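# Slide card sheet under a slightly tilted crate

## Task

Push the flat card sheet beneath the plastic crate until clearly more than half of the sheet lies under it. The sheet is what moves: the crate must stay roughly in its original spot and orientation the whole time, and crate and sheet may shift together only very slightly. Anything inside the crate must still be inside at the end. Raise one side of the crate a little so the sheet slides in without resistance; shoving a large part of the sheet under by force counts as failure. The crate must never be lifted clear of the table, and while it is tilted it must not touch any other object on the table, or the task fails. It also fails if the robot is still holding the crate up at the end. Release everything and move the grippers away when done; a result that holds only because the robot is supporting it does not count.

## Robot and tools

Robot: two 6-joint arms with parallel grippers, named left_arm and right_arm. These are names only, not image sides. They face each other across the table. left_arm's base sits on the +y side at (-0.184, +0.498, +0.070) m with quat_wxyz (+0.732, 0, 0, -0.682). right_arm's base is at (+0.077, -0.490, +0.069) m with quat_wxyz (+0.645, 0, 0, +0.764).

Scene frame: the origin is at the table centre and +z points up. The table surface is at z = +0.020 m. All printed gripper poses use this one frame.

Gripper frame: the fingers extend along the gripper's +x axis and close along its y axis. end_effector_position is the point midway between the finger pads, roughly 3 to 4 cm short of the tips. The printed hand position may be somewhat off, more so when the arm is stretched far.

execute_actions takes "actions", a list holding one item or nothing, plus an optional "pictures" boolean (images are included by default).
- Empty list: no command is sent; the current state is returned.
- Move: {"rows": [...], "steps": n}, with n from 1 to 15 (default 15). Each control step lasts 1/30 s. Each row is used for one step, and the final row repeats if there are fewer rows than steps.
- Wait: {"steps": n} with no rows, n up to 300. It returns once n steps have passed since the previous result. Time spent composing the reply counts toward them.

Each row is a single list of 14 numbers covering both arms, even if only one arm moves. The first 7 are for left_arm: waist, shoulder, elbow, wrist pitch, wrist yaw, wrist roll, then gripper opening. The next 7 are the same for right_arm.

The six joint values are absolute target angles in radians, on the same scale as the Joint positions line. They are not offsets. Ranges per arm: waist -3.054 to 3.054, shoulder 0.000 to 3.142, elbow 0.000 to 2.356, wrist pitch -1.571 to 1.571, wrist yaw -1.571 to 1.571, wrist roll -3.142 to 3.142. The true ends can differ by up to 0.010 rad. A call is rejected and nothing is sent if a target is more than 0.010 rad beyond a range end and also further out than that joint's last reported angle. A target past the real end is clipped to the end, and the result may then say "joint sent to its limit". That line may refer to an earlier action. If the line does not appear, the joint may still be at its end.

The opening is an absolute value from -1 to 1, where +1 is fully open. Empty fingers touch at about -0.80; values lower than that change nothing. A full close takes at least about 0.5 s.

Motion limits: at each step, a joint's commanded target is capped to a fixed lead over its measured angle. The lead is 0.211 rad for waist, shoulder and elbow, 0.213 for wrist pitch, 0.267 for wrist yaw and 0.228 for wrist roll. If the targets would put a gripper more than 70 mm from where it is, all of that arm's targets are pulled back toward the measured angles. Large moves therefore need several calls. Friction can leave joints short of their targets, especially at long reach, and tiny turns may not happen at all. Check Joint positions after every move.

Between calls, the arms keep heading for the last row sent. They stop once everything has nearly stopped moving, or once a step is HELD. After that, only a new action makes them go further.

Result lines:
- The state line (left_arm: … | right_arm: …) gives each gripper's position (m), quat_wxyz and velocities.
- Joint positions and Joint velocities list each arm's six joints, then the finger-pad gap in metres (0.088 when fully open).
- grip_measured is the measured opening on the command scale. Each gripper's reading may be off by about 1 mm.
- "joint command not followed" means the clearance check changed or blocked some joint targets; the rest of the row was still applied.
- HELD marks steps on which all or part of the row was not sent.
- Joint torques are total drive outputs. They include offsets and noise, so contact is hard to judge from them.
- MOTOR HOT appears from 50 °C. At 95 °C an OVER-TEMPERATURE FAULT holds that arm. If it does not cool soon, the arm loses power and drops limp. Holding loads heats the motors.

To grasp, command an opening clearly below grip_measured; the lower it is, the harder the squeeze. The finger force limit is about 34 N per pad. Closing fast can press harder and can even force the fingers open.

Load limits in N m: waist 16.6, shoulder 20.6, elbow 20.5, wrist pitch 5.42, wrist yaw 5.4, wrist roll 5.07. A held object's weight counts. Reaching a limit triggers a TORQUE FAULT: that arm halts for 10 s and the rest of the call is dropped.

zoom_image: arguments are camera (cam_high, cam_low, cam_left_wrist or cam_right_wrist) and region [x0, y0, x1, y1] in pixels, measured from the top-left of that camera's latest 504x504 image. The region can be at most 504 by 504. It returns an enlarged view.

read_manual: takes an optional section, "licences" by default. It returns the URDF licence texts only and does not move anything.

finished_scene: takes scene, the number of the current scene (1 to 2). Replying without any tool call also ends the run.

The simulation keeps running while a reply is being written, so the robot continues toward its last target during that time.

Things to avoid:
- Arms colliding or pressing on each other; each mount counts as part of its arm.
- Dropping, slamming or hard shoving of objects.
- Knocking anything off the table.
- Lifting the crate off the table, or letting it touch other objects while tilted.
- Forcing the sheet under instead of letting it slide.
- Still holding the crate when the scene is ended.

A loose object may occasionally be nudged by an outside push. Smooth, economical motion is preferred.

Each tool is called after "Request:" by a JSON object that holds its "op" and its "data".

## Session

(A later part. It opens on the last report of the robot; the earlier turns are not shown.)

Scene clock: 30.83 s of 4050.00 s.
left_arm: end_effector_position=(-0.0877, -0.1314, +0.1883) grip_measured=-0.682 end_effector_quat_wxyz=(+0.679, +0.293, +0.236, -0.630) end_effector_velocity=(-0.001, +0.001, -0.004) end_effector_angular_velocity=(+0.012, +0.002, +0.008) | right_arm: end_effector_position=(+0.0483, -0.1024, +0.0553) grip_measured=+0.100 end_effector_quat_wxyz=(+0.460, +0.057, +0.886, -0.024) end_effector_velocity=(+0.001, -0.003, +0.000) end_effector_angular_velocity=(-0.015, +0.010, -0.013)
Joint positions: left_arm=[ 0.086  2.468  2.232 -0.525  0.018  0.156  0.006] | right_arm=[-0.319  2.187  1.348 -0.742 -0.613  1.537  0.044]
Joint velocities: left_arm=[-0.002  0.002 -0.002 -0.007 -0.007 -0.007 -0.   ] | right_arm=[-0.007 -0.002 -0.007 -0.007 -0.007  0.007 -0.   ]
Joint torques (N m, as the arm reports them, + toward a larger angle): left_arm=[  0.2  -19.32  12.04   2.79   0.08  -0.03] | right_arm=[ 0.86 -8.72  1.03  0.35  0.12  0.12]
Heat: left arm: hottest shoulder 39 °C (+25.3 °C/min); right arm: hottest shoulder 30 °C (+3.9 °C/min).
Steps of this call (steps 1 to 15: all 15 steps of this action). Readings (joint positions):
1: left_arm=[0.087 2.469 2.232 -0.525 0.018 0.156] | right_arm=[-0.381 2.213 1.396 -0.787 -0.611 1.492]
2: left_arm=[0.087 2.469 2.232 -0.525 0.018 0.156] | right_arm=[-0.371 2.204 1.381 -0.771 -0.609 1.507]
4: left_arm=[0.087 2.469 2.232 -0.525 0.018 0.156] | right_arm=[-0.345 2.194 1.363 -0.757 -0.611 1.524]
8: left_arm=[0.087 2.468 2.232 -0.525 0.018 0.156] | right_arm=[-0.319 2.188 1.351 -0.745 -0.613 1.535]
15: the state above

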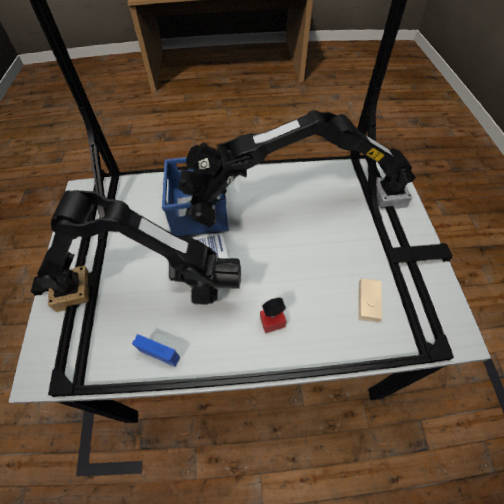

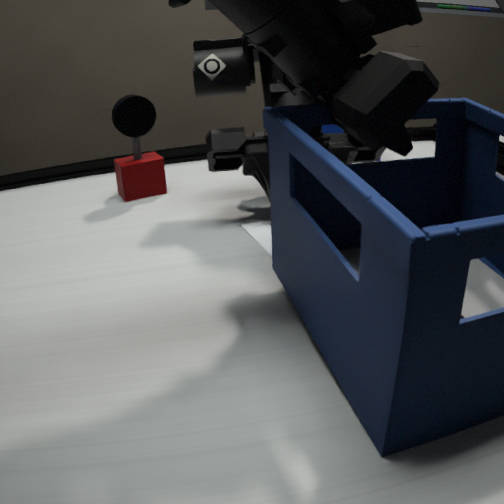

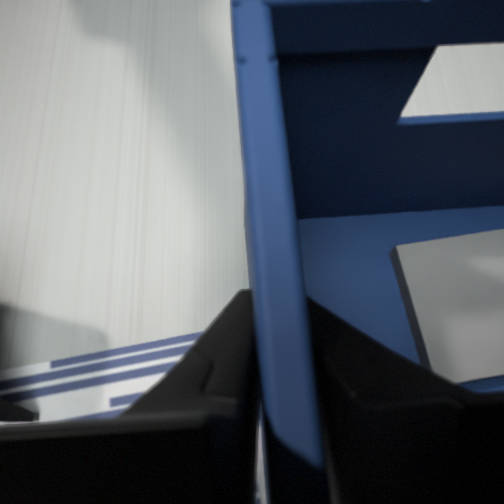

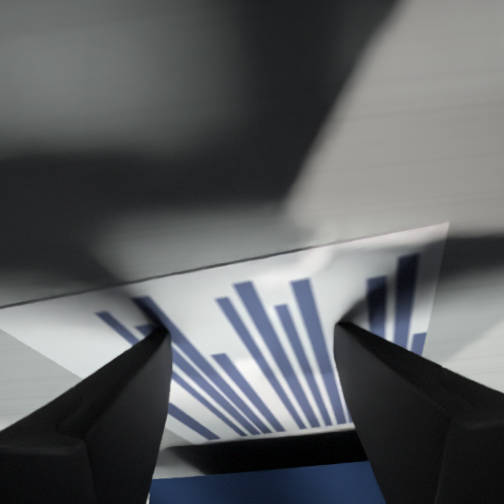

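Request:
{"op": "execute_actions", "data": {"actions": [{"rows":[[0.088,2.4,2.28,-0.505,0.02,0.155,-1,-0.245,2.157,1.25,-0.675,-0.6,1.6,0.1]],"steps":12}], "pictures": false}}

Request:
{"op": "execute_actions", "data": {"actions": [{"rows":[[0.088,2.4,2.28,-0.505,0.02,0.155,-1,-0.18,2.118,1.18,-0.61,-0.6,1.66,0.1]],"steps":12}], "pictures": false}}

Request:
{"op": "execute_actions", "data": {"actions": [{"rows":[[0.088,2.4,2.28,-0.505,0.02,0.155,-1,-0.11,2.085,1.12,-0.55,-0.6,1.72,0.1]],"steps":12}]}}

Scene clock: 34.90 s of 4050.00 s.
left_arm: end_effector_position=(-0.0886, -0.1315, +0.1896) grip_measured=-0.682 end_effector_quat_wxyz=(+0.679, +0.292, +0.236, -0.631) end_effector_velocity=(-0.003, +0.001, -0.001) end_effector_angular_velocity=(+0.004, +0.022, +0.007) | right_arm: end_effector_position=(+0.0232, -0.1115, +0.0549) grip_measured=+0.099 end_effector_quat_wxyz=(+0.461, +0.050, +0.886, -0.020) end_effector_velocity=(-0.002, -0.002, +0.002) end_effector_angular_velocity=(+0.000, +0.022, -0.008)
Joint positions: left_arm=[ 0.085  2.467  2.232 -0.525  0.02   0.156  0.006] | right_arm=[-0.255  2.147  1.278 -0.677 -0.612  1.596  0.044]
Joint velocities: left_arm=[-0.002 -0.002 -0.002 -0.007  0.007 -0.022 -0.   ] | right_arm=[-0.002 -0.007 -0.012  0.007 -0.022  0.007 -0.   ]
Joint torques (N m, as the arm reports them, + toward a larger angle): left_arm=[  0.29 -19.14  12.     2.79   0.03  -0.03] | right_arm=[ 0.92 -8.4   0.86  0.35  0.1   0.09]
Heat: left arm: hottest shoulder 43 °C (+29.2 °C/min); right arm: hottest shoulder 30 °C (+3.4 °C/min).
Steps of this call (steps 1 to 15: the robot went on to your last target; steps 16 to 110: nothing new was sent; steps 111 to 122: all 12 steps of this action). Readings (joint positions):
111: left_arm=[0.085 2.467 2.232 -0.525 0.019 0.156] | right_arm=[-0.315 2.178 1.333 -0.723 -0.614 1.553]
112: left_arm=[0.085 2.467 2.232 -0.525 0.019 0.156] | right_arm=[-0.306 2.167 1.315 -0.707 -0.610 1.568]
114: left_arm=[0.085 2.467 2.232 -0.525 0.019 0.156] | right_arm=[-0.280 2.155 1.294 -0.693 -0.611 1.584]
118: left_arm=[0.085 2.467 2.232 -0.525 0.019 0.156] | right_arm=[-0.255 2.148 1.280 -0.680 -0.612 1.594]
122: the state above

Scene clock: 35.30 s of 4050.00 s.
left_arm: end_effector_position=(-0.0886, -0.1315, +0.1896) grip_measured=-0.682 end_effector_quat_wxyz=(+0.679, +0.292, +0.236, -0.631) end_effector_velocity=(-0.001, +0.005, -0.003) end_effector_angular_velocity=(+0.033, -0.005, -0.002) | right_arm: end_effector_position=(-0.0015, -0.1226, +0.0545) grip_measured=+0.099 end_effector_quat_wxyz=(+0.459, +0.043, +0.887, -0.016) end_effector_velocity=(-0.000, -0.002, +0.001) end_effector_angular_velocity=(-0.002, +0.008, -0.008)
Joint positions: left_arm=[ 0.085  2.467  2.232 -0.525  0.02   0.156  0.006] | right_arm=[-0.19   2.108  1.208 -0.611 -0.613  1.656  0.044]
Joint velocities: left_arm=[-0.002 -0.002  0.002 -0.037 -0.007  0.007 -0.   ] | right_arm=[-0.002 -0.007 -0.012  0.007 -0.007  0.007  0.   ]
Joint torques (N m, as the arm reports them, + toward a larger angle): left_arm=[  0.29 -19.13  12.     2.79   0.02  -0.03] | right_arm=[ 0.97 -8.03  0.76  0.35  0.13  0.11]
Heat: left arm: hottest shoulder 43 °C (+28.9 °C/min); right arm: hottest shoulder 30 °C (+3.4 °C/min).
Steps of this call (steps 1 to 12: all 12 steps of this action). Readings (joint positions):
1: left_arm=[0.085 2.467 2.232 -0.525 0.020 0.156] | right_arm=[-0.252 2.139 1.264 -0.658 -0.612 1.612]
2: left_arm=[0.085 2.467 2.232 -0.525 0.020 0.156] | right_arm=[-0.242 2.128 1.246 -0.641 -0.610 1.627]
4: left_arm=[0.085 2.467 2.232 -0.525 0.020 0.156] | right_arm=[-0.215 2.116 1.224 -0.628 -0.612 1.644]
8: left_arm=[0.085 2.467 2.232 -0.525 0.020 0.156] | right_arm=[-0.190 2.109 1.211 -0.614 -0.613 1.655]
12: the state above

Scene clock: 35.70 s of 4050.00 s.
left_arm: end_effector_position=(-0.0888, -0.1316, +0.1896) grip_measured=-0.682 end_effector_quat_wxyz=(+0.679, +0.292, +0.235, -0.631) end_effector_velocity=(+0.002, +0.002, -0.001) end_effector_angular_velocity=(+0.009, -0.009, +0.019) | right_arm: end_effector_position=(-0.0267, -0.1341, +0.0543) grip_measured=+0.099 end_effector_quat_wxyz=(+0.458, +0.034, +0.888, -0.011) end_effector_velocity=(+0.000, -0.004, -0.000) end_effector_angular_velocity=(-0.008, +0.006, +0.004)
Joint positions: left_arm=[ 0.085  2.467  2.232 -0.525  0.02   0.156  0.006] | right_arm=[-0.12   2.074  1.148 -0.55  -0.613  1.716  0.044]
Joint velocities: left_arm=[-0.002 -0.002 -0.002 -0.007 -0.022 -0.007 -0.   ] | right_arm=[-0.002 -0.002 -0.007 -0.007 -0.007 -0.007 -0.   ]
Joint torques (N m, as the arm reports them, + toward a larger angle): left_arm=[  0.27 -19.1   12.01   2.79   0.02  -0.03] | right_arm=[ 0.97 -7.78  0.75  0.34  0.14  0.11]
Heat: left arm: hottest shoulder 44 °C (+30.3 °C/min); right arm: hottest shoulder 30 °C (+3.4 °C/min).
Steps of this call (steps 1 to 12: all 12 steps of this action). Readings (joint positions):
1: left_arm=[0.085 2.467 2.232 -0.525 0.020 0.156] | right_arm=[-0.186 2.101 1.196 -0.594 -0.613 1.672]
2: left_arm=[0.085 2.467 2.232 -0.525 0.020 0.156] | right_arm=[-0.175 2.092 1.181 -0.579 -0.610 1.688]
4: left_arm=[0.085 2.467 2.232 -0.525 0.020 0.156] | right_arm=[-0.146 2.081 1.162 -0.565 -0.612 1.704]
8: left_arm=[0.085 2.467 2.232 -0.525 0.020 0.156] | right_arm=[-0.121 2.075 1.150 -0.553 -0.613 1.715]
12: the state above

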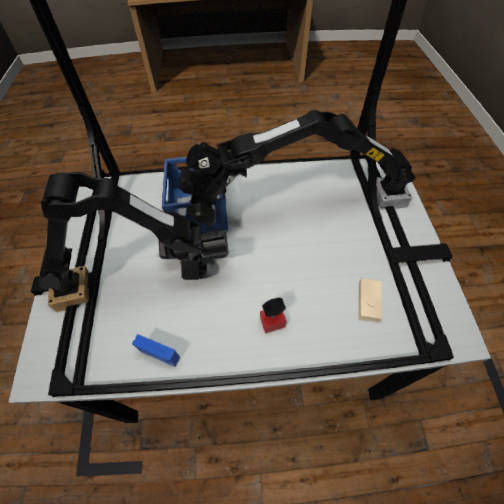

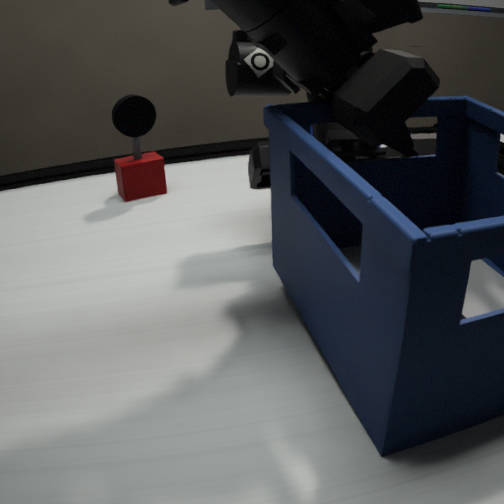

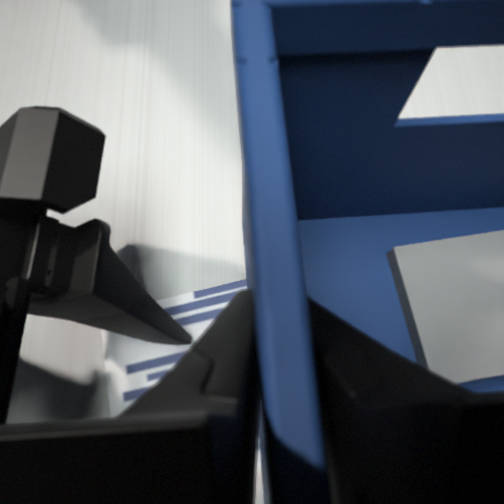

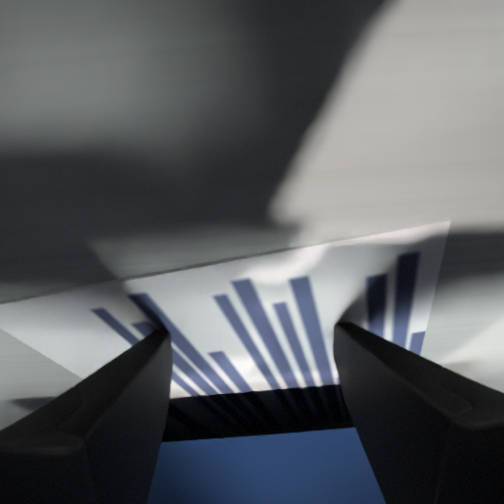

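Request:
{"op": "execute_actions", "data": {"actions": [{"rows":[[0.088,2.4,2.28,-0.505,0.02,0.155,-1,-0.12,2.03,1.165,-0.6,-0.6,1.72,0.1]],"steps":12}], "pictures": false}}

Request:
{"op": "execute_actions", "data": {"actions": [{"rows":[[0.088,2.4,2.28,-0.505,0.02,0.155,-1,-0.165,2.09,1.265,-0.73,-0.6,1.55,0.1]],"steps":12}], "pictures": false}}

Request:
{"op": "execute_actions", "data": {"actions": [{"rows":[[0.088,2.4,2.28,-0.505,0.02,0.155,-1,-0.165,2.155,1.245,-0.69,-0.6,1.55,0.1]],"steps":12}], "pictures": false}}

Request:
{"op": "execute_actions", "data": {"actions": [{"rows":[[0.088,2.4,2.28,-0.505,0.02,0.155,-1,-0.08,2.12,1.185,-0.625,-0.6,1.63,0.1]]}]}}

Scene clock: 41.60 s of 4050.00 s.
left_arm: end_effector_position=(-0.0893, -0.1317, +0.1906) grip_measured=-0.682 end_effector_quat_wxyz=(+0.679, +0.292, +0.235, -0.632) end_effector_velocity=(-0.000, -0.001, +0.005) end_effector_angular_velocity=(-0.012, -0.002, +0.008) | right_arm: end_effector_position=(-0.0256, -0.1378, +0.0641) grip_measured=+0.100 end_effector_quat_wxyz=(+0.463, +0.032, +0.886, -0.017) end_effector_velocity=(+0.002, -0.001, +0.002) end_effector_angular_velocity=(-0.007, +0.007, -0.013)
Joint positions: left_arm=[ 0.084  2.465  2.233 -0.525  0.02   0.156  0.006] | right_arm=[-0.119  2.043  1.153 -0.597 -0.602  1.719  0.044]
Joint velocities: left_arm=[-0.002 -0.007 -0.002  0.007 -0.007 -0.007 -0.   ] | right_arm=[-0.007 -0.007 -0.002 -0.007 -0.007  0.007 -0.   ]
Joint torques (N m, as the arm reports them, + toward a larger angle): left_arm=[  0.36 -18.99  11.94   2.8    0.02  -0.03] | right_arm=[ -0.09 -10.77   5.27   0.22  -0.34   0.04]
Heat: left arm: hottest shoulder 49 °C (+33.2 °C/min); right arm: hottest shoulder 31 °C (+4.3 °C/min).
Steps of this call (steps 1 to 15: the robot went on to your last target; steps 16 to 165: nothing new was sent; steps 166 to 177: all 12 steps of this action). Readings (joint positions):
166: left_arm=[0.084 2.465 2.233 -0.525 0.020 0.156] | right_arm=[-0.120 2.067 1.148 -0.554 -0.613 1.719]
167: left_arm=[0.084 2.465 2.233 -0.525 0.020 0.156] | right_arm=[-0.119 2.062 1.150 -0.571 -0.605 1.719]
169: left_arm=[0.084 2.465 2.233 -0.525 0.020 0.156] | right_arm=[-0.119 2.054 1.150 -0.587 -0.602 1.719]
173: left_arm=[0.084 2.465 2.233 -0.525 0.020 0.156] | right_arm=[-0.119 2.045 1.152 -0.595 -0.602 1.719]
177: the state above

Scene clock: 42.00 s of 4050.00 s.
left_arm: end_effector_position=(-0.0894, -0.1317, +0.1906) grip_measured=-0.682 end_effector_quat_wxyz=(+0.679, +0.292, +0.235, -0.632) end_effector_velocity=(+0.002, +0.002, +0.002) end_effector_angular_velocity=(+0.003, +0.001, +0.013) | right_arm: end_effector_position=(-0.0090, -0.1285, +0.0717) grip_measured=+0.100 end_effector_quat_wxyz=(+0.466, -0.001, +0.885, +0.015) end_effector_velocity=(+0.002, -0.010, -0.010) end_effector_angular_velocity=(-0.045, -0.008, +0.028)
Joint positions: left_arm=[ 0.084  2.465  2.233 -0.525  0.02   0.156  0.006] | right_arm=[-0.166  2.08   1.253 -0.726 -0.602  1.555  0.044]
Joint velocities: left_arm=[ 0.002 -0.007 -0.002 -0.007 -0.007 -0.007 -0.   ] | right_arm=[-0.002  0.027 -0.002 -0.037  0.007 -0.037 -0.   ]
Joint torques (N m, as the arm reports them, + toward a larger angle): left_arm=[  0.38 -18.98  11.93   2.79   0.01  -0.03] | right_arm=[ 0.08 -8.39  5.45  0.13 -0.36 -0.08]
Heat: left arm: hottest shoulder 49 °C (+32.9 °C/min); right arm: hottest shoulder 31 °C (+4.3 °C/min).
Steps of this call (steps 1 to 12: all 12 steps of this action). Readings (joint positions):
1: left_arm=[0.084 2.465 2.233 -0.525 0.020 0.156] | right_arm=[-0.122 2.050 1.173 -0.637 -0.602 1.677]
2: left_arm=[0.084 2.465 2.233 -0.525 0.020 0.156] | right_arm=[-0.130 2.059 1.195 -0.667 -0.602 1.640]
4: left_arm=[0.084 2.465 2.233 -0.525 0.020 0.156] | right_arm=[-0.148 2.071 1.228 -0.691 -0.602 1.595]
8: left_arm=[0.084 2.465 2.233 -0.525 0.020 0.156] | right_arm=[-0.166 2.075 1.251 -0.719 -0.602 1.563]
12: the state above

Scene clock: 42.40 s of 4050.00 s.
left_arm: end_effector_position=(-0.0894, -0.1317, +0.1906) grip_measured=-0.682 end_effector_quat_wxyz=(+0.679, +0.292, +0.235, -0.632) end_effector_velocity=(+0.004, -0.001, +0.004) end_effector_angular_velocity=(-0.010, -0.011, +0.039) | right_arm: end_effector_position=(-0.0097, -0.1284, +0.0559) grip_measured=+0.100 end_effector_quat_wxyz=(+0.460, -0.006, +0.888, +0.007) end_effector_velocity=(-0.000, -0.002, +0.001) end_effector_angular_velocity=(-0.008, +0.022, -0.001)
Joint positions: left_arm=[ 0.084  2.465  2.233 -0.525  0.02   0.156  0.006] | right_arm=[-0.168  2.13   1.253 -0.699 -0.615  1.551  0.044]
Joint velocities: left_arm=[-0.002 -0.002  0.002  0.007 -0.037 -0.022 -0.   ] | right_arm=[-0.007  0.002 -0.002 -0.007 -0.022 -0.007  0.   ]
Joint torques (N m, as the arm reports them, + toward a larger angle): left_arm=[  0.37 -18.99  11.91   2.79   0.01  -0.03] | right_arm=[ 0.33 -6.38  3.03  0.83  0.21 -0.02]
Heat: left arm: hottest shoulder 49 °C (+32.5 °C/min); right arm: hottest shoulder 31 °C (+4.2 °C/min).
Steps of this call (steps 1 to 12: all 12 steps of this action). Readings (joint positions):
1: left_arm=[0.084 2.465 2.233 -0.525 0.020 0.156] | right_arm=[-0.166 2.089 1.253 -0.724 -0.602 1.555]
2: left_arm=[0.084 2.465 2.233 -0.525 0.020 0.156] | right_arm=[-0.166 2.099 1.253 -0.710 -0.602 1.554]
4: left_arm=[0.084 2.465 2.233 -0.525 0.020 0.156] | right_arm=[-0.167 2.124 1.253 -0.701 -0.608 1.553]
8: left_arm=[0.084 2.465 2.233 -0.525 0.020 0.156] | right_arm=[-0.168 2.129 1.253 -0.700 -0.615 1.551]
12: the state above

Scene clock: 42.90 s of 4050.00 s.
left_arm: end_effector_position=(-0.0894, -0.1317, +0.1909) grip_measured=-0.682 end_effector_quat_wxyz=(+0.679, +0.292, +0.235, -0.632) end_effector_velocity=(+0.002, +0.001, +0.001) end_effector_angular_velocity=(+0.004, -0.009, +0.019) | right_arm: end_effector_position=(-0.0378, -0.1344, +0.0545) grip_measured=+0.099 end_effector_quat_wxyz=(+0.460, -0.011, +0.888, +0.013) end_effector_velocity=(+0.002, -0.003, -0.001) end_effector_angular_velocity=(-0.007, -0.008, +0.003)
Joint positions: left_arm=[ 0.084  2.465  2.233 -0.525  0.02   0.156  0.006] | right_arm=[-0.09   2.109  1.211 -0.627 -0.613  1.628  0.044]
Joint velocities: left_arm=[-0.002 -0.002  0.002 -0.007 -0.022 -0.007 -0.   ] | right_arm=[-0.002 -0.002 -0.007 -0.007  0.007 -0.007 -0.   ]
Joint torques (N m, as the arm reports them, + toward a larger angle): left_arm=[  0.4  -18.98  11.94   2.79   0.    -0.03] | right_arm=[ 0.96 -8.    0.9   0.44  0.15  0.07]
Heat: left arm: hottest shoulder 50 °C (+33.6 °C/min); right arm: hottest shoulder 31 °C (+4.2 °C/min). Fold the left arm in close to its base before you think long.
MOTOR HOT: a motor of the left arm reached 50 °C. Now the hottest motor of the left arm, joint 2 (shoulder), reports 50 °C. The temperature limit of the motors' drives, at which the controller stops that arm, is 95 °C. To cool a motor, set the load down, stop pushing, or move to a pose that needs little force.
Steps of this call (steps 1 to 15: all 15 steps of this action). Readings (joint positions):
1: left_arm=[0.084 2.465 2.233 -0.525 0.020 0.156] | right_arm=[-0.164 2.127 1.244 -0.682 -0.614 1.568]
2: left_arm=[0.084 2.465 2.233 -0.525 0.020 0.156] | right_arm=[-0.151 2.122 1.234 -0.662 -0.611 1.587]
4: left_arm=[0.084 2.465 2.233 -0.525 0.020 0.156] | right_arm=[-0.120 2.115 1.224 -0.644 -0.611 1.609]
8: left_arm=[0.084 2.465 2.233 -0.525 0.020 0.156] | right_arm=[-0.090 2.111 1.214 -0.631 -0.613 1.624]
15: the state above

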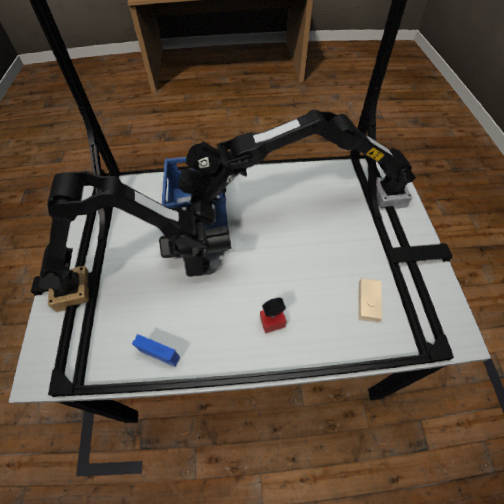

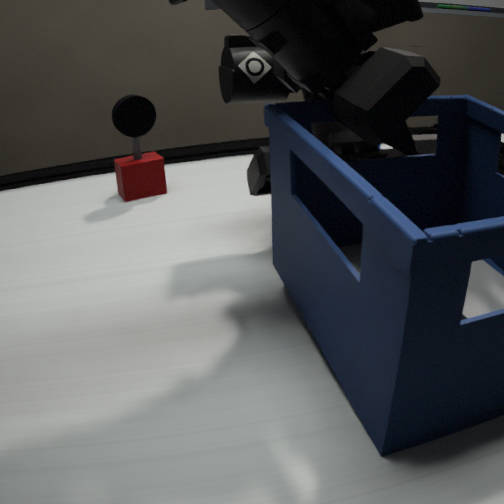

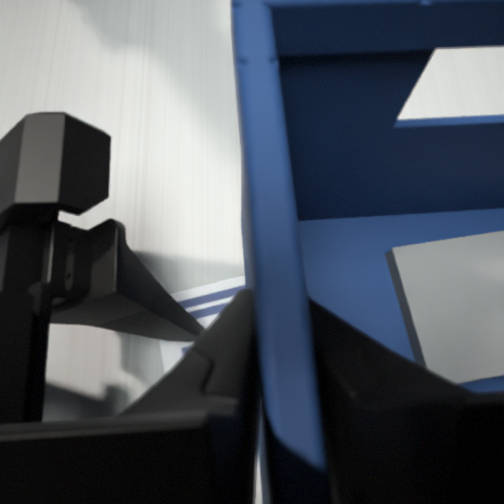

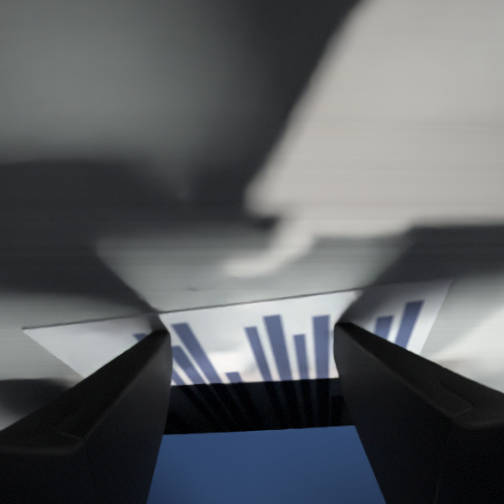

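Request:
{"op": "execute_actions", "data": {"actions": [{"rows":[[0.088,2.41,2.28,-0.505,0.02,0.155,-1,-0.09,2.06,1.228,-0.68,-0.6,1.63,0.1]],"steps":12}], "pictures": false}}

Request:
{"op": "execute_actions", "data": {"actions": [{"rows":[[0.092,2.43,2.275,-0.5,0.025,0.152,-1,-0.4,2.04,1.228,-0.68,-0.6,1.63,0.1]]}], "pictures": false}}

Request:
{"op": "execute_actions", "data": {"actions": [{"rows":[[0.097,2.45,2.27,-0.5,0.028,0.15,-1,-0.45,1.5,1.1,-0.8,-0.5,1.6,0.1]]}], "pictures": false}}

Request:
{"op": "execute_actions", "data": {"actions": [{"rows":[[0.1,2.475,2.255,-0.51,0.028,0.15,-1,-0.45,1.1,0.9,-0.8,-0.3,1.6,0.1]]}]}}

Scene clock: 47.87 s of 4050.00 s.
left_arm: end_effector_position=(-0.0896, -0.1318, +0.1915) grip_measured=-0.682 end_effector_quat_wxyz=(+0.679, +0.291, +0.234, -0.632) end_effector_velocity=(-0.000, -0.003, +0.004) end_effector_angular_velocity=(-0.023, +0.008, +0.018) | right_arm: end_effector_position=(-0.0364, -0.1381, +0.0665) grip_measured=+0.100 end_effector_quat_wxyz=(+0.465, -0.013, +0.885, +0.009) end_effector_velocity=(+0.002, -0.008, +0.000) end_effector_angular_velocity=(-0.032, -0.010, +0.003)
Joint positions: left_arm=[ 0.083  2.464  2.233 -0.525  0.02   0.156  0.006] | right_arm=[-0.089  2.073  1.217 -0.677 -0.602  1.63   0.044]
Joint velocities: left_arm=[-0.002 -0.002 -0.002  0.022 -0.007 -0.022  0.   ] | right_arm=[-0.002 -0.007 -0.007 -0.037  0.007 -0.007 -0.   ]
Joint torques (N m, as the arm reports them, + toward a larger angle): left_arm=[  0.43 -17.74  11.89   2.8   -0.01  -0.03] | right_arm=[ -0.07 -11.     5.3    0.15  -0.36   0.01]
Heat: left arm: hottest shoulder 53 °C (+33.8 °C/min); right arm: hottest shoulder 31 °C (+3.8 °C/min). Fold the left arm in close to its base before you think long.
MOTOR HOT: still on. Now the hottest motor of the left arm, joint 2 (shoulder), reports 53 °C; a drive's own limit is 95 °C.
Steps of this call (steps 1 to 15: the robot went on to your last target; steps 16 to 137: nothing new was sent; steps 138 to 149: all 12 steps of this action). Readings (joint positions):
138: left_arm=[0.083 2.464 2.233 -0.525 0.020 0.156] | right_arm=[-0.089 2.101 1.212 -0.632 -0.613 1.630]
139: left_arm=[0.083 2.464 2.233 -0.525 0.020 0.156] | right_arm=[-0.089 2.095 1.213 -0.650 -0.604 1.630]
141: left_arm=[0.083 2.464 2.233 -0.525 0.020 0.156] | right_arm=[-0.089 2.086 1.213 -0.666 -0.602 1.630]
145: left_arm=[0.083 2.464 2.233 -0.525 0.020 0.156] | right_arm=[-0.089 2.075 1.216 -0.674 -0.602 1.630]
149: the state above

Scene clock: 48.37 s of 4050.00 s.
left_arm: end_effector_position=(-0.0892, -0.1320, +0.1903) grip_measured=-0.682 end_effector_quat_wxyz=(+0.678, +0.290, +0.235, -0.633) end_effector_velocity=(-0.001, +0.001, -0.001) end_effector_angular_velocity=(+0.007, +0.001, +0.008) | right_arm: end_effector_position=(+0.0780, -0.1173, +0.0741) grip_measured=+0.100 end_effector_quat_wxyz=(+0.464, +0.130, +0.875, -0.054) end_effector_velocity=(-0.020, +0.001, +0.002) end_effector_angular_velocity=(+0.024, +0.016, +0.066)
Joint positions: left_arm=[ 0.085  2.467  2.233 -0.524  0.024  0.155  0.006] | right_arm=[-0.4    2.053  1.221 -0.679 -0.598  1.63   0.044]
Joint velocities: left_arm=[-0.002 -0.002 -0.002 -0.007 -0.007 -0.007 -0.   ] | right_arm=[ 0.046 -0.002 -0.002  0.007 -0.022 -0.022 -0.   ]
Joint torques (N m, as the arm reports them, + toward a larger angle): left_arm=[  0.63 -15.78  11.35   3.07   0.03  -0.08] | right_arm=[ -0.19 -10.89   4.94   0.3   -0.51   0.02]
Heat: left arm: hottest shoulder 53 °C (+33.5 °C/min); right arm: hottest shoulder 31 °C (+3.7 °C/min). Fold the left arm in close to its base before you think long.
MOTOR HOT: still on. Now the hottest motor of the left arm, joint 2 (shoulder), reports 53 °C; a drive's own limit is 95 °C.
Steps of this call (steps 1 to 15: all 15 steps of this action). Readings (joint positions):
1: left_arm=[0.083 2.464 2.233 -0.525 0.020 0.156] | right_arm=[-0.099 2.072 1.217 -0.678 -0.607 1.630]
2: left_arm=[0.083 2.464 2.233 -0.525 0.020 0.156] | right_arm=[-0.130 2.069 1.217 -0.680 -0.609 1.630]
4: left_arm=[0.084 2.465 2.233 -0.525 0.021 0.156] | right_arm=[-0.225 2.064 1.217 -0.680 -0.606 1.630]
8: left_arm=[0.085 2.466 2.233 -0.524 0.024 0.155] | right_arm=[-0.394 2.054 1.221 -0.679 -0.596 1.630]
15: the state above

Scene clock: 48.87 s of 4050.00 s.
left_arm: end_effector_position=(-0.0853, -0.1324, +0.1830) grip_measured=-0.683 end_effector_quat_wxyz=(+0.678, +0.288, +0.242, -0.631) end_effector_velocity=(+0.000, +0.002, -0.004) end_effector_angular_velocity=(+0.011, +0.012, +0.002) | right_arm: end_effector_position=(+0.0981, -0.1569, +0.2107) grip_measured=+0.100 end_effector_quat_wxyz=(+0.514, +0.221, +0.825, +0.075) end_effector_velocity=(-0.003, -0.017, -0.017) end_effector_angular_velocity=(-0.071, +0.006, +0.013)
Joint positions: left_arm=[ 0.093  2.48   2.233 -0.518  0.031  0.149  0.006] | right_arm=[-0.45   1.509  1.111 -0.797 -0.502  1.603  0.044]
Joint velocities: left_arm=[ 0.002  0.002 -0.002 -0.007  0.007 -0.007  0.   ] | right_arm=[-0.002 -0.002 -0.046 -0.037  0.007 -0.022  0.   ]
Joint torques (N m, as the arm reports them, + toward a larger angle): left_arm=[  0.42 -15.12  10.81   2.63  -0.11   0.08] | right_arm=[ 0.   -7.43  4.54  0.72 -0.27 -0.09]
Heat: left arm: hottest shoulder 53 °C (+33.2 °C/min); right arm: hottest shoulder 31 °C (+3.7 °C/min). Fold the left arm in close to its base before you think long.
MOTOR HOT: still on. Now the hottest motor of the left arm, joint 2 (shoulder), reports 53 °C; a drive's own limit is 95 °C.
Steps of this call (steps 1 to 15: all 15 steps of this action). Readings (joint positions):
1: left_arm=[0.085 2.469 2.233 -0.524 0.025 0.155] | right_arm=[-0.401 2.022 1.204 -0.687 -0.577 1.623]
2: left_arm=[0.087 2.471 2.233 -0.523 0.027 0.155] | right_arm=[-0.409 1.978 1.174 -0.733 -0.550 1.617]
4: left_arm=[0.089 2.474 2.233 -0.521 0.031 0.151] | right_arm=[-0.432 1.865 1.123 -0.780 -0.525 1.612]
8: left_arm=[0.092 2.479 2.233 -0.518 0.031 0.149] | right_arm=[-0.450 1.639 1.113 -0.788 -0.507 1.605]
15: the state above

Scene clock: 49.37 s of 4050.00 s.
left_arm: end_effector_position=(-0.0791, -0.1309, +0.1697) grip_measured=-0.684 end_effector_quat_wxyz=(+0.678, +0.294, +0.252, -0.625) end_effector_velocity=(-0.001, +0.001, -0.002) end_effector_angular_velocity=(+0.007, +0.001, +0.008) | right_arm: end_effector_position=(+0.1086, -0.2188, +0.2425) grip_measured=+0.100 end_effector_quat_wxyz=(+0.590, +0.283, +0.744, +0.136) end_effector_velocity=(+0.001, -0.006, -0.005) end_effector_angular_velocity=(-0.012, -0.007, -0.005)
Joint positions: left_arm=[ 0.102  2.501  2.233 -0.522  0.029  0.148  0.005] | right_arm=[-0.449  1.11   0.912 -0.799 -0.303  1.6    0.044]
Joint velocities: left_arm=[-0.002  0.002  0.002 -0.007 -0.007 -0.007  0.   ] | right_arm=[-0.007 -0.017 -0.022 -0.007  0.007 -0.007 -0.   ]
Joint torques (N m, as the arm reports them, + toward a larger angle): left_arm=[ -0.19 -14.59   9.17   2.06  -0.02   0.1 ] | right_arm=[-0.07 -4.94  4.69  1.05 -0.08 -0.03]
Heat: left arm: hottest shoulder 53 °C (+32.8 °C/min); right arm: hottest shoulder 31 °C (+3.6 °C/min). Fold the left arm in close to its base before you think long.
MOTOR HOT: still on. Now the hottest motor of the left arm, joint 2 (shoulder), reports 53 °C; a drive's own limit is 95 °C.
Steps of this call (steps 1 to 15: all 15 steps of this action). Readings (joint positions):
1: left_arm=[0.093 2.484 2.233 -0.519 0.031 0.149] | right_arm=[-0.448 1.475 1.074 -0.774 -0.453 1.602]
2: left_arm=[0.094 2.486 2.233 -0.519 0.031 0.149] | right_arm=[-0.448 1.424 1.026 -0.789 -0.400 1.600]
4: left_arm=[0.096 2.490 2.233 -0.519 0.031 0.148] | right_arm=[-0.450 1.306 0.947 -0.816 -0.349 1.600]
8: left_arm=[0.103 2.499 2.233 -0.521 0.031 0.147] | right_arm=[-0.449 1.141 0.919 -0.797 -0.315 1.600]
15: the state above

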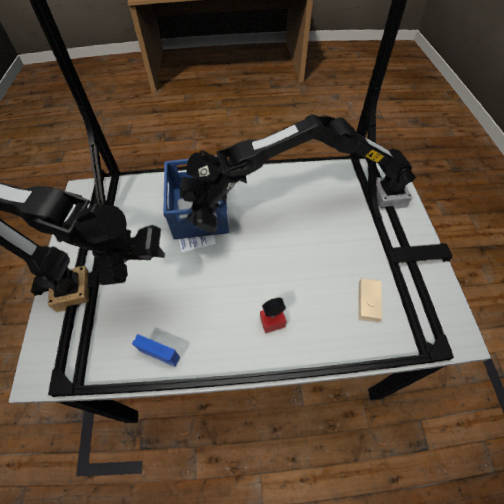

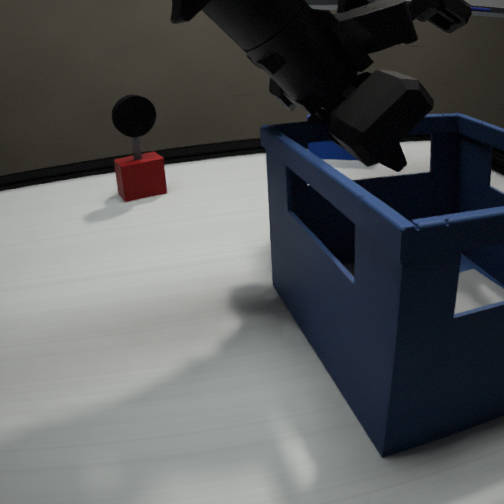

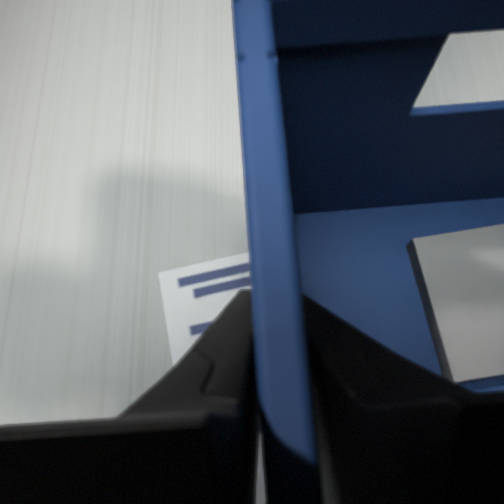

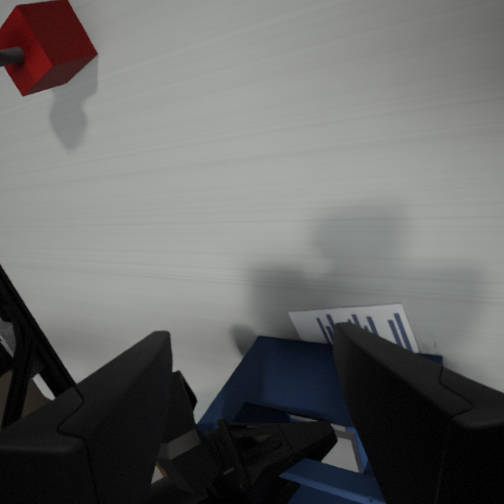

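Request:
{"op": "execute_actions", "data": {"actions": [{"rows":[[0.102,2.495,2.24,-0.52,0.028,0.15,0.4,-0.45,1.1,0.9,-0.8,-0.3,1.6,0.1]]}], "pictures": false}}

Request:
{"op": "execute_actions", "data": {"actions": [{"rows":[[0.102,2.2,2.24,-0.55,0.028,0.15,0.4,-0.45,1.1,0.9,-0.8,-0.3,1.6,0.1]]}], "pictures": false}}

Request:
{"op": "execute_actions", "data": {"actions": [{"rows":[[0.102,1.3,1.3,-0.6,0.028,0.15,0.4,-0.45,1.1,0.9,-0.8,-0.3,1.6,0.1]]}], "pictures": false}}

Request:
{"op": "execute_actions", "data": {"actions": [{"steps":20}]}}

Scene clock: 54.40 s of 4050.00 s.
left_arm: end_effector_position=(-0.0786, -0.1311, +0.1692) grip_measured=+0.395 end_effector_quat_wxyz=(+0.679, +0.295, +0.252, -0.624) end_effector_velocity=(-0.001, +0.001, -0.001) end_effector_angular_velocity=(+0.007, +0.001, +0.008) | right_arm: end_effector_position=(+0.1086, -0.2193, +0.2427) grip_measured=+0.100 end_effector_quat_wxyz=(+0.591, +0.284, +0.743, +0.136) end_effector_velocity=(-0.003, -0.002, -0.000) end_effector_angular_velocity=(-0.001, +0.015, +0.015)
Joint positions: left_arm=[ 0.102  2.502  2.235 -0.521  0.027  0.148  0.058] | right_arm=[-0.449  1.106  0.911 -0.799 -0.302  1.6    0.044]
Joint velocities: left_arm=[-0.002 -0.002 -0.002 -0.007 -0.007 -0.007  0.   ] | right_arm=[-0.002 -0.002 -0.002 -0.007 -0.022 -0.007 -0.   ]
Joint torques (N m, as the arm reports them, + toward a larger angle): left_arm=[ -0.01 -12.61   7.39   1.26   0.06   0.1 ] | right_arm=[-0.09 -4.8   4.65  1.05 -0.07 -0.01]
Heat: left arm: hottest shoulder 53 °C (+29.8 °C/min); right arm: hottest shoulder 31 °C (+3.3 °C/min). Fold the left arm in close to its base before you think long.
MOTOR HOT: still on. Now the hottest motor of the left arm, joint 2 (shoulder), reports 53 °C; a drive's own limit is 95 °C.
Steps of this call (steps 1 to 15: the robot went on to your last target; steps 16 to 136: nothing new was sent; steps 137 to 151: all 15 steps of this action). Readings (joint positions):
137: left_arm=[0.102 2.503 2.233 -0.522 0.028 0.148] | right_arm=[-0.449 1.106 0.911 -0.799 -0.302 1.600]
138: left_arm=[0.102 2.504 2.232 -0.523 0.028 0.148] | right_arm=[-0.449 1.106 0.911 -0.799 -0.302 1.600]
140: left_arm=[0.102 2.504 2.232 -0.522 0.027 0.148] | right_arm=[-0.449 1.106 0.911 -0.799 -0.302 1.600]
144: left_arm=[0.102 2.503 2.235 -0.519 0.027 0.148] | right_arm=[-0.449 1.106 0.911 -0.799 -0.302 1.600]
151: the state above

Scene clock: 54.90 s of 4050.00 s.
left_arm: end_effector_position=(-0.0835, -0.1030, +0.3508) grip_measured=+0.400 end_effector_quat_wxyz=(+0.719, +0.212, +0.146, -0.646) end_effector_velocity=(-0.001, +0.032, +0.148) end_effector_angular_velocity=(-0.274, -0.065, +0.018) | right_arm: end_effector_position=(+0.1086, -0.2193, +0.2427) grip_measured=+0.100 end_effector_quat_wxyz=(+0.591, +0.284, +0.743, +0.136) end_effector_velocity=(-0.002, -0.004, -0.003) end_effector_angular_velocity=(-0.020, +0.016, -0.004)
Joint positions: left_arm=[ 0.102  2.202  2.243 -0.546  0.027  0.148  0.059] | right_arm=[-0.449  1.106  0.911 -0.799 -0.302  1.6    0.044]
Joint velocities: left_arm=[ 0.002 -0.203  0.056  0.022 -0.022  0.007  0.   ] | right_arm=[-0.002 -0.002 -0.002 -0.022 -0.007  0.007 -0.   ]
Joint torques (N m, as the arm reports them, + toward a larger angle): left_arm=[ 0.   -8.94  6.26  1.12  0.06  0.09] | right_arm=[-0.08 -4.77  4.64  1.05 -0.08 -0.01]
Heat: left arm: hottest shoulder 53 °C (+29.5 °C/min); right arm: hottest shoulder 31 °C (+3.3 °C/min). Fold the left arm in close to its base before you think long.
MOTOR HOT: still on. Now the hottest motor of the left arm, joint 2 (shoulder), reports 53 °C; a drive's own limit is 95 °C.
Steps of this call (steps 1 to 15: all 15 steps of this action). Readings (joint positions):
1: left_arm=[0.102 2.488 2.234 -0.524 0.027 0.148] | right_arm=[-0.449 1.106 0.911 -0.799 -0.302 1.600]
2: left_arm=[0.102 2.473 2.230 -0.535 0.027 0.148] | right_arm=[-0.449 1.106 0.911 -0.799 -0.302 1.600]
4: left_arm=[0.102 2.439 2.224 -0.542 0.027 0.148] | right_arm=[-0.449 1.106 0.911 -0.799 -0.302 1.600]
8: left_arm=[0.102 2.338 2.224 -0.543 0.027 0.148] | right_arm=[-0.449 1.106 0.911 -0.799 -0.302 1.600]
15: the state above

Scene clock: 55.40 s of 4050.00 s.
left_arm: end_effector_position=(-0.1197, +0.1044, +0.3684) grip_measured=+0.400 end_effector_quat_wxyz=(+0.706, +0.243, +0.185, -0.639) end_effector_velocity=(-0.061, +0.349, -0.014) end_effector_angular_velocity=(-0.003, +0.001, +0.008) | right_arm: end_effector_position=(+0.1086, -0.2193, +0.2427) grip_measured=+0.100 end_effector_quat_wxyz=(+0.591, +0.284, +0.743, +0.136) end_effector_velocity=(-0.000, +0.001, +0.001) end_effector_angular_velocity=(+0.010, -0.000, +0.007)
Joint positions: left_arm=[ 0.102  1.397  1.395 -0.606  0.027  0.148  0.059] | right_arm=[-0.449  1.106  0.911 -0.799 -0.302  1.6    0.044]
Joint velocities: left_arm=[-0.002 -1.321 -1.136 -0.183 -0.007 -0.007 -0.   ] | right_arm=[-0.002 -0.002 -0.002  0.007 -0.007 -0.007  0.   ]
Joint torques (N m, as the arm reports them, + toward a larger angle): left_arm=[ 0.   -4.    6.88  1.99  0.06  0.09] | right_arm=[-0.08 -4.75  4.64  1.04 -0.08 -0.01]
Heat: left arm: hottest shoulder 53 °C (+29.2 °C/min); right arm: hottest shoulder 30 °C (+2.2 °C/min). Fold the left arm in close to its base before you think long.
MOTOR HOT: still on. Now the hottest motor of the left arm, joint 2 (shoulder), reports 53 °C; a drive's own limit is 95 °C.
Steps of this call (steps 1 to 15: all 15 steps of this action). Readings (joint positions):
1: left_arm=[0.102 2.163 2.208 -0.539 0.027 0.148] | right_arm=[-0.449 1.106 0.911 -0.799 -0.302 1.600]
2: left_arm=[0.102 2.116 2.146 -0.573 0.027 0.148] | right_arm=[-0.449 1.106 0.911 -0.799 -0.302 1.600]
4: left_arm=[0.102 2.016 2.015 -0.592 0.027 0.148] | right_arm=[-0.449 1.106 0.911 -0.799 -0.302 1.600]
8: left_arm=[0.102 1.798 1.777 -0.595 0.027 0.148] | right_arm=[-0.449 1.106 0.911 -0.799 -0.302 1.600]
15: the state above

Scene clock: 56.07 s of 4050.00 s.
left_arm: end_effector_position=(-0.1235, +0.1263, +0.3634) grip_measured=+0.400 end_effector_quat_wxyz=(+0.706, +0.242, +0.184, -0.639) end_effector_velocity=(+0.002, +0.002, +0.002) end_effector_angular_velocity=(-0.001, -0.007, +0.020) | right_arm: end_effector_position=(+0.1086, -0.2194, +0.2426) grip_measured=+0.100 end_effector_quat_wxyz=(+0.591, +0.283, +0.743, +0.136) end_effector_velocity=(-0.002, -0.005, -0.001) end_effector_angular_velocity=(-0.014, +0.006, +0.007)
Joint positions: left_arm=[ 0.102  1.309  1.305 -0.601  0.027  0.148  0.059] | right_arm=[-0.449  1.106  0.91  -0.799 -0.302  1.6    0.044]
Joint velocities: left_arm=[-0.002 -0.007  0.002 -0.007 -0.022 -0.007 -0.   ] | right_arm=[-0.002 -0.007 -0.002 -0.022 -0.007 -0.007  0.   ]
Joint torques (N m, as the arm reports them, + toward a larger angle): left_arm=[-0.02 -5.56  6.35  1.42  0.06  0.09] | right_arm=[-0.08 -4.77  4.63  1.05 -0.08 -0.01]
Heat: left arm: hottest shoulder 53 °C (+28.9 °C/min); right arm: hottest shoulder 30 °C (+2.1 °C/min). Fold the left arm in close to its base before you think long.
MOTOR HOT: still on. Now the hottest motor of the left arm, joint 2 (shoulder), reports 53 °C; a drive's own limit is 95 °C.
Steps of this call (steps 1 to 20: the robot went on to your last target). Readings (joint positions):
1: left_arm=[0.102 1.361 1.366 -0.607 0.027 0.148] | right_arm=[-0.449 1.106 0.911 -0.799 -0.302 1.600]
2: left_arm=[0.102 1.338 1.349 -0.605 0.027 0.148] | right_arm=[-0.449 1.106 0.911 -0.799 -0.302 1.600]
4: left_arm=[0.102 1.316 1.332 -0.601 0.027 0.148] | right_arm=[-0.449 1.106 0.911 -0.799 -0.302 1.600]
8: left_arm=[0.102 1.310 1.312 -0.601 0.027 0.148] | right_arm=[-0.449 1.106 0.911 -0.799 -0.302 1.600]
20: the state above

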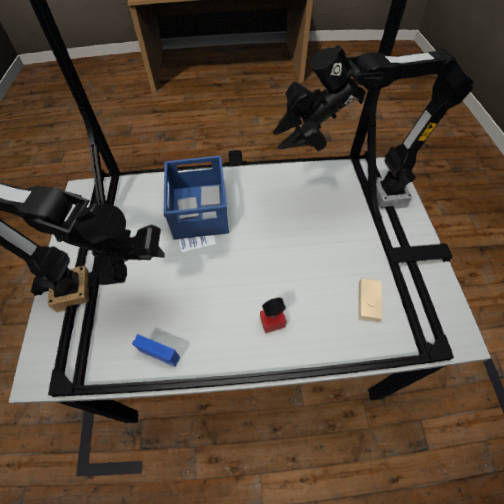

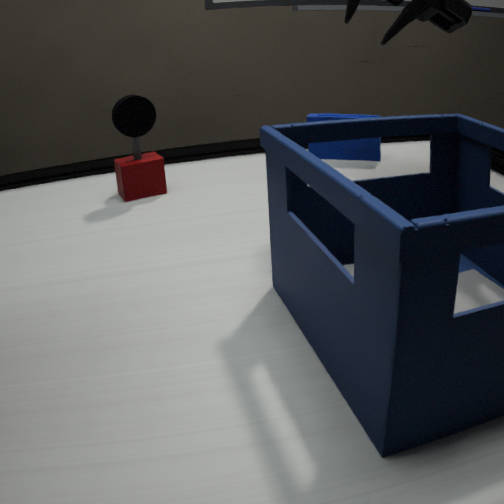

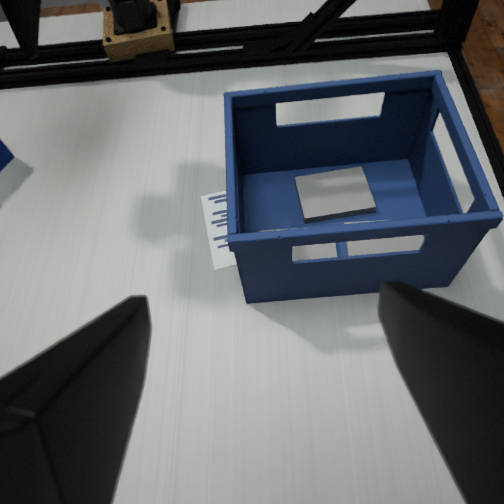

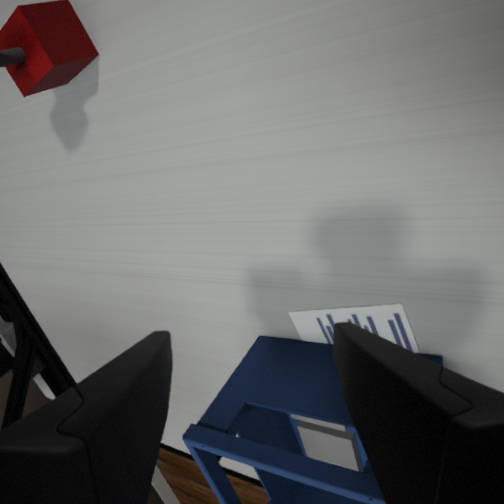

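Request:
{"op": "finished_scene", "data": {"scene": 2}}

The scene is finished: the task was done.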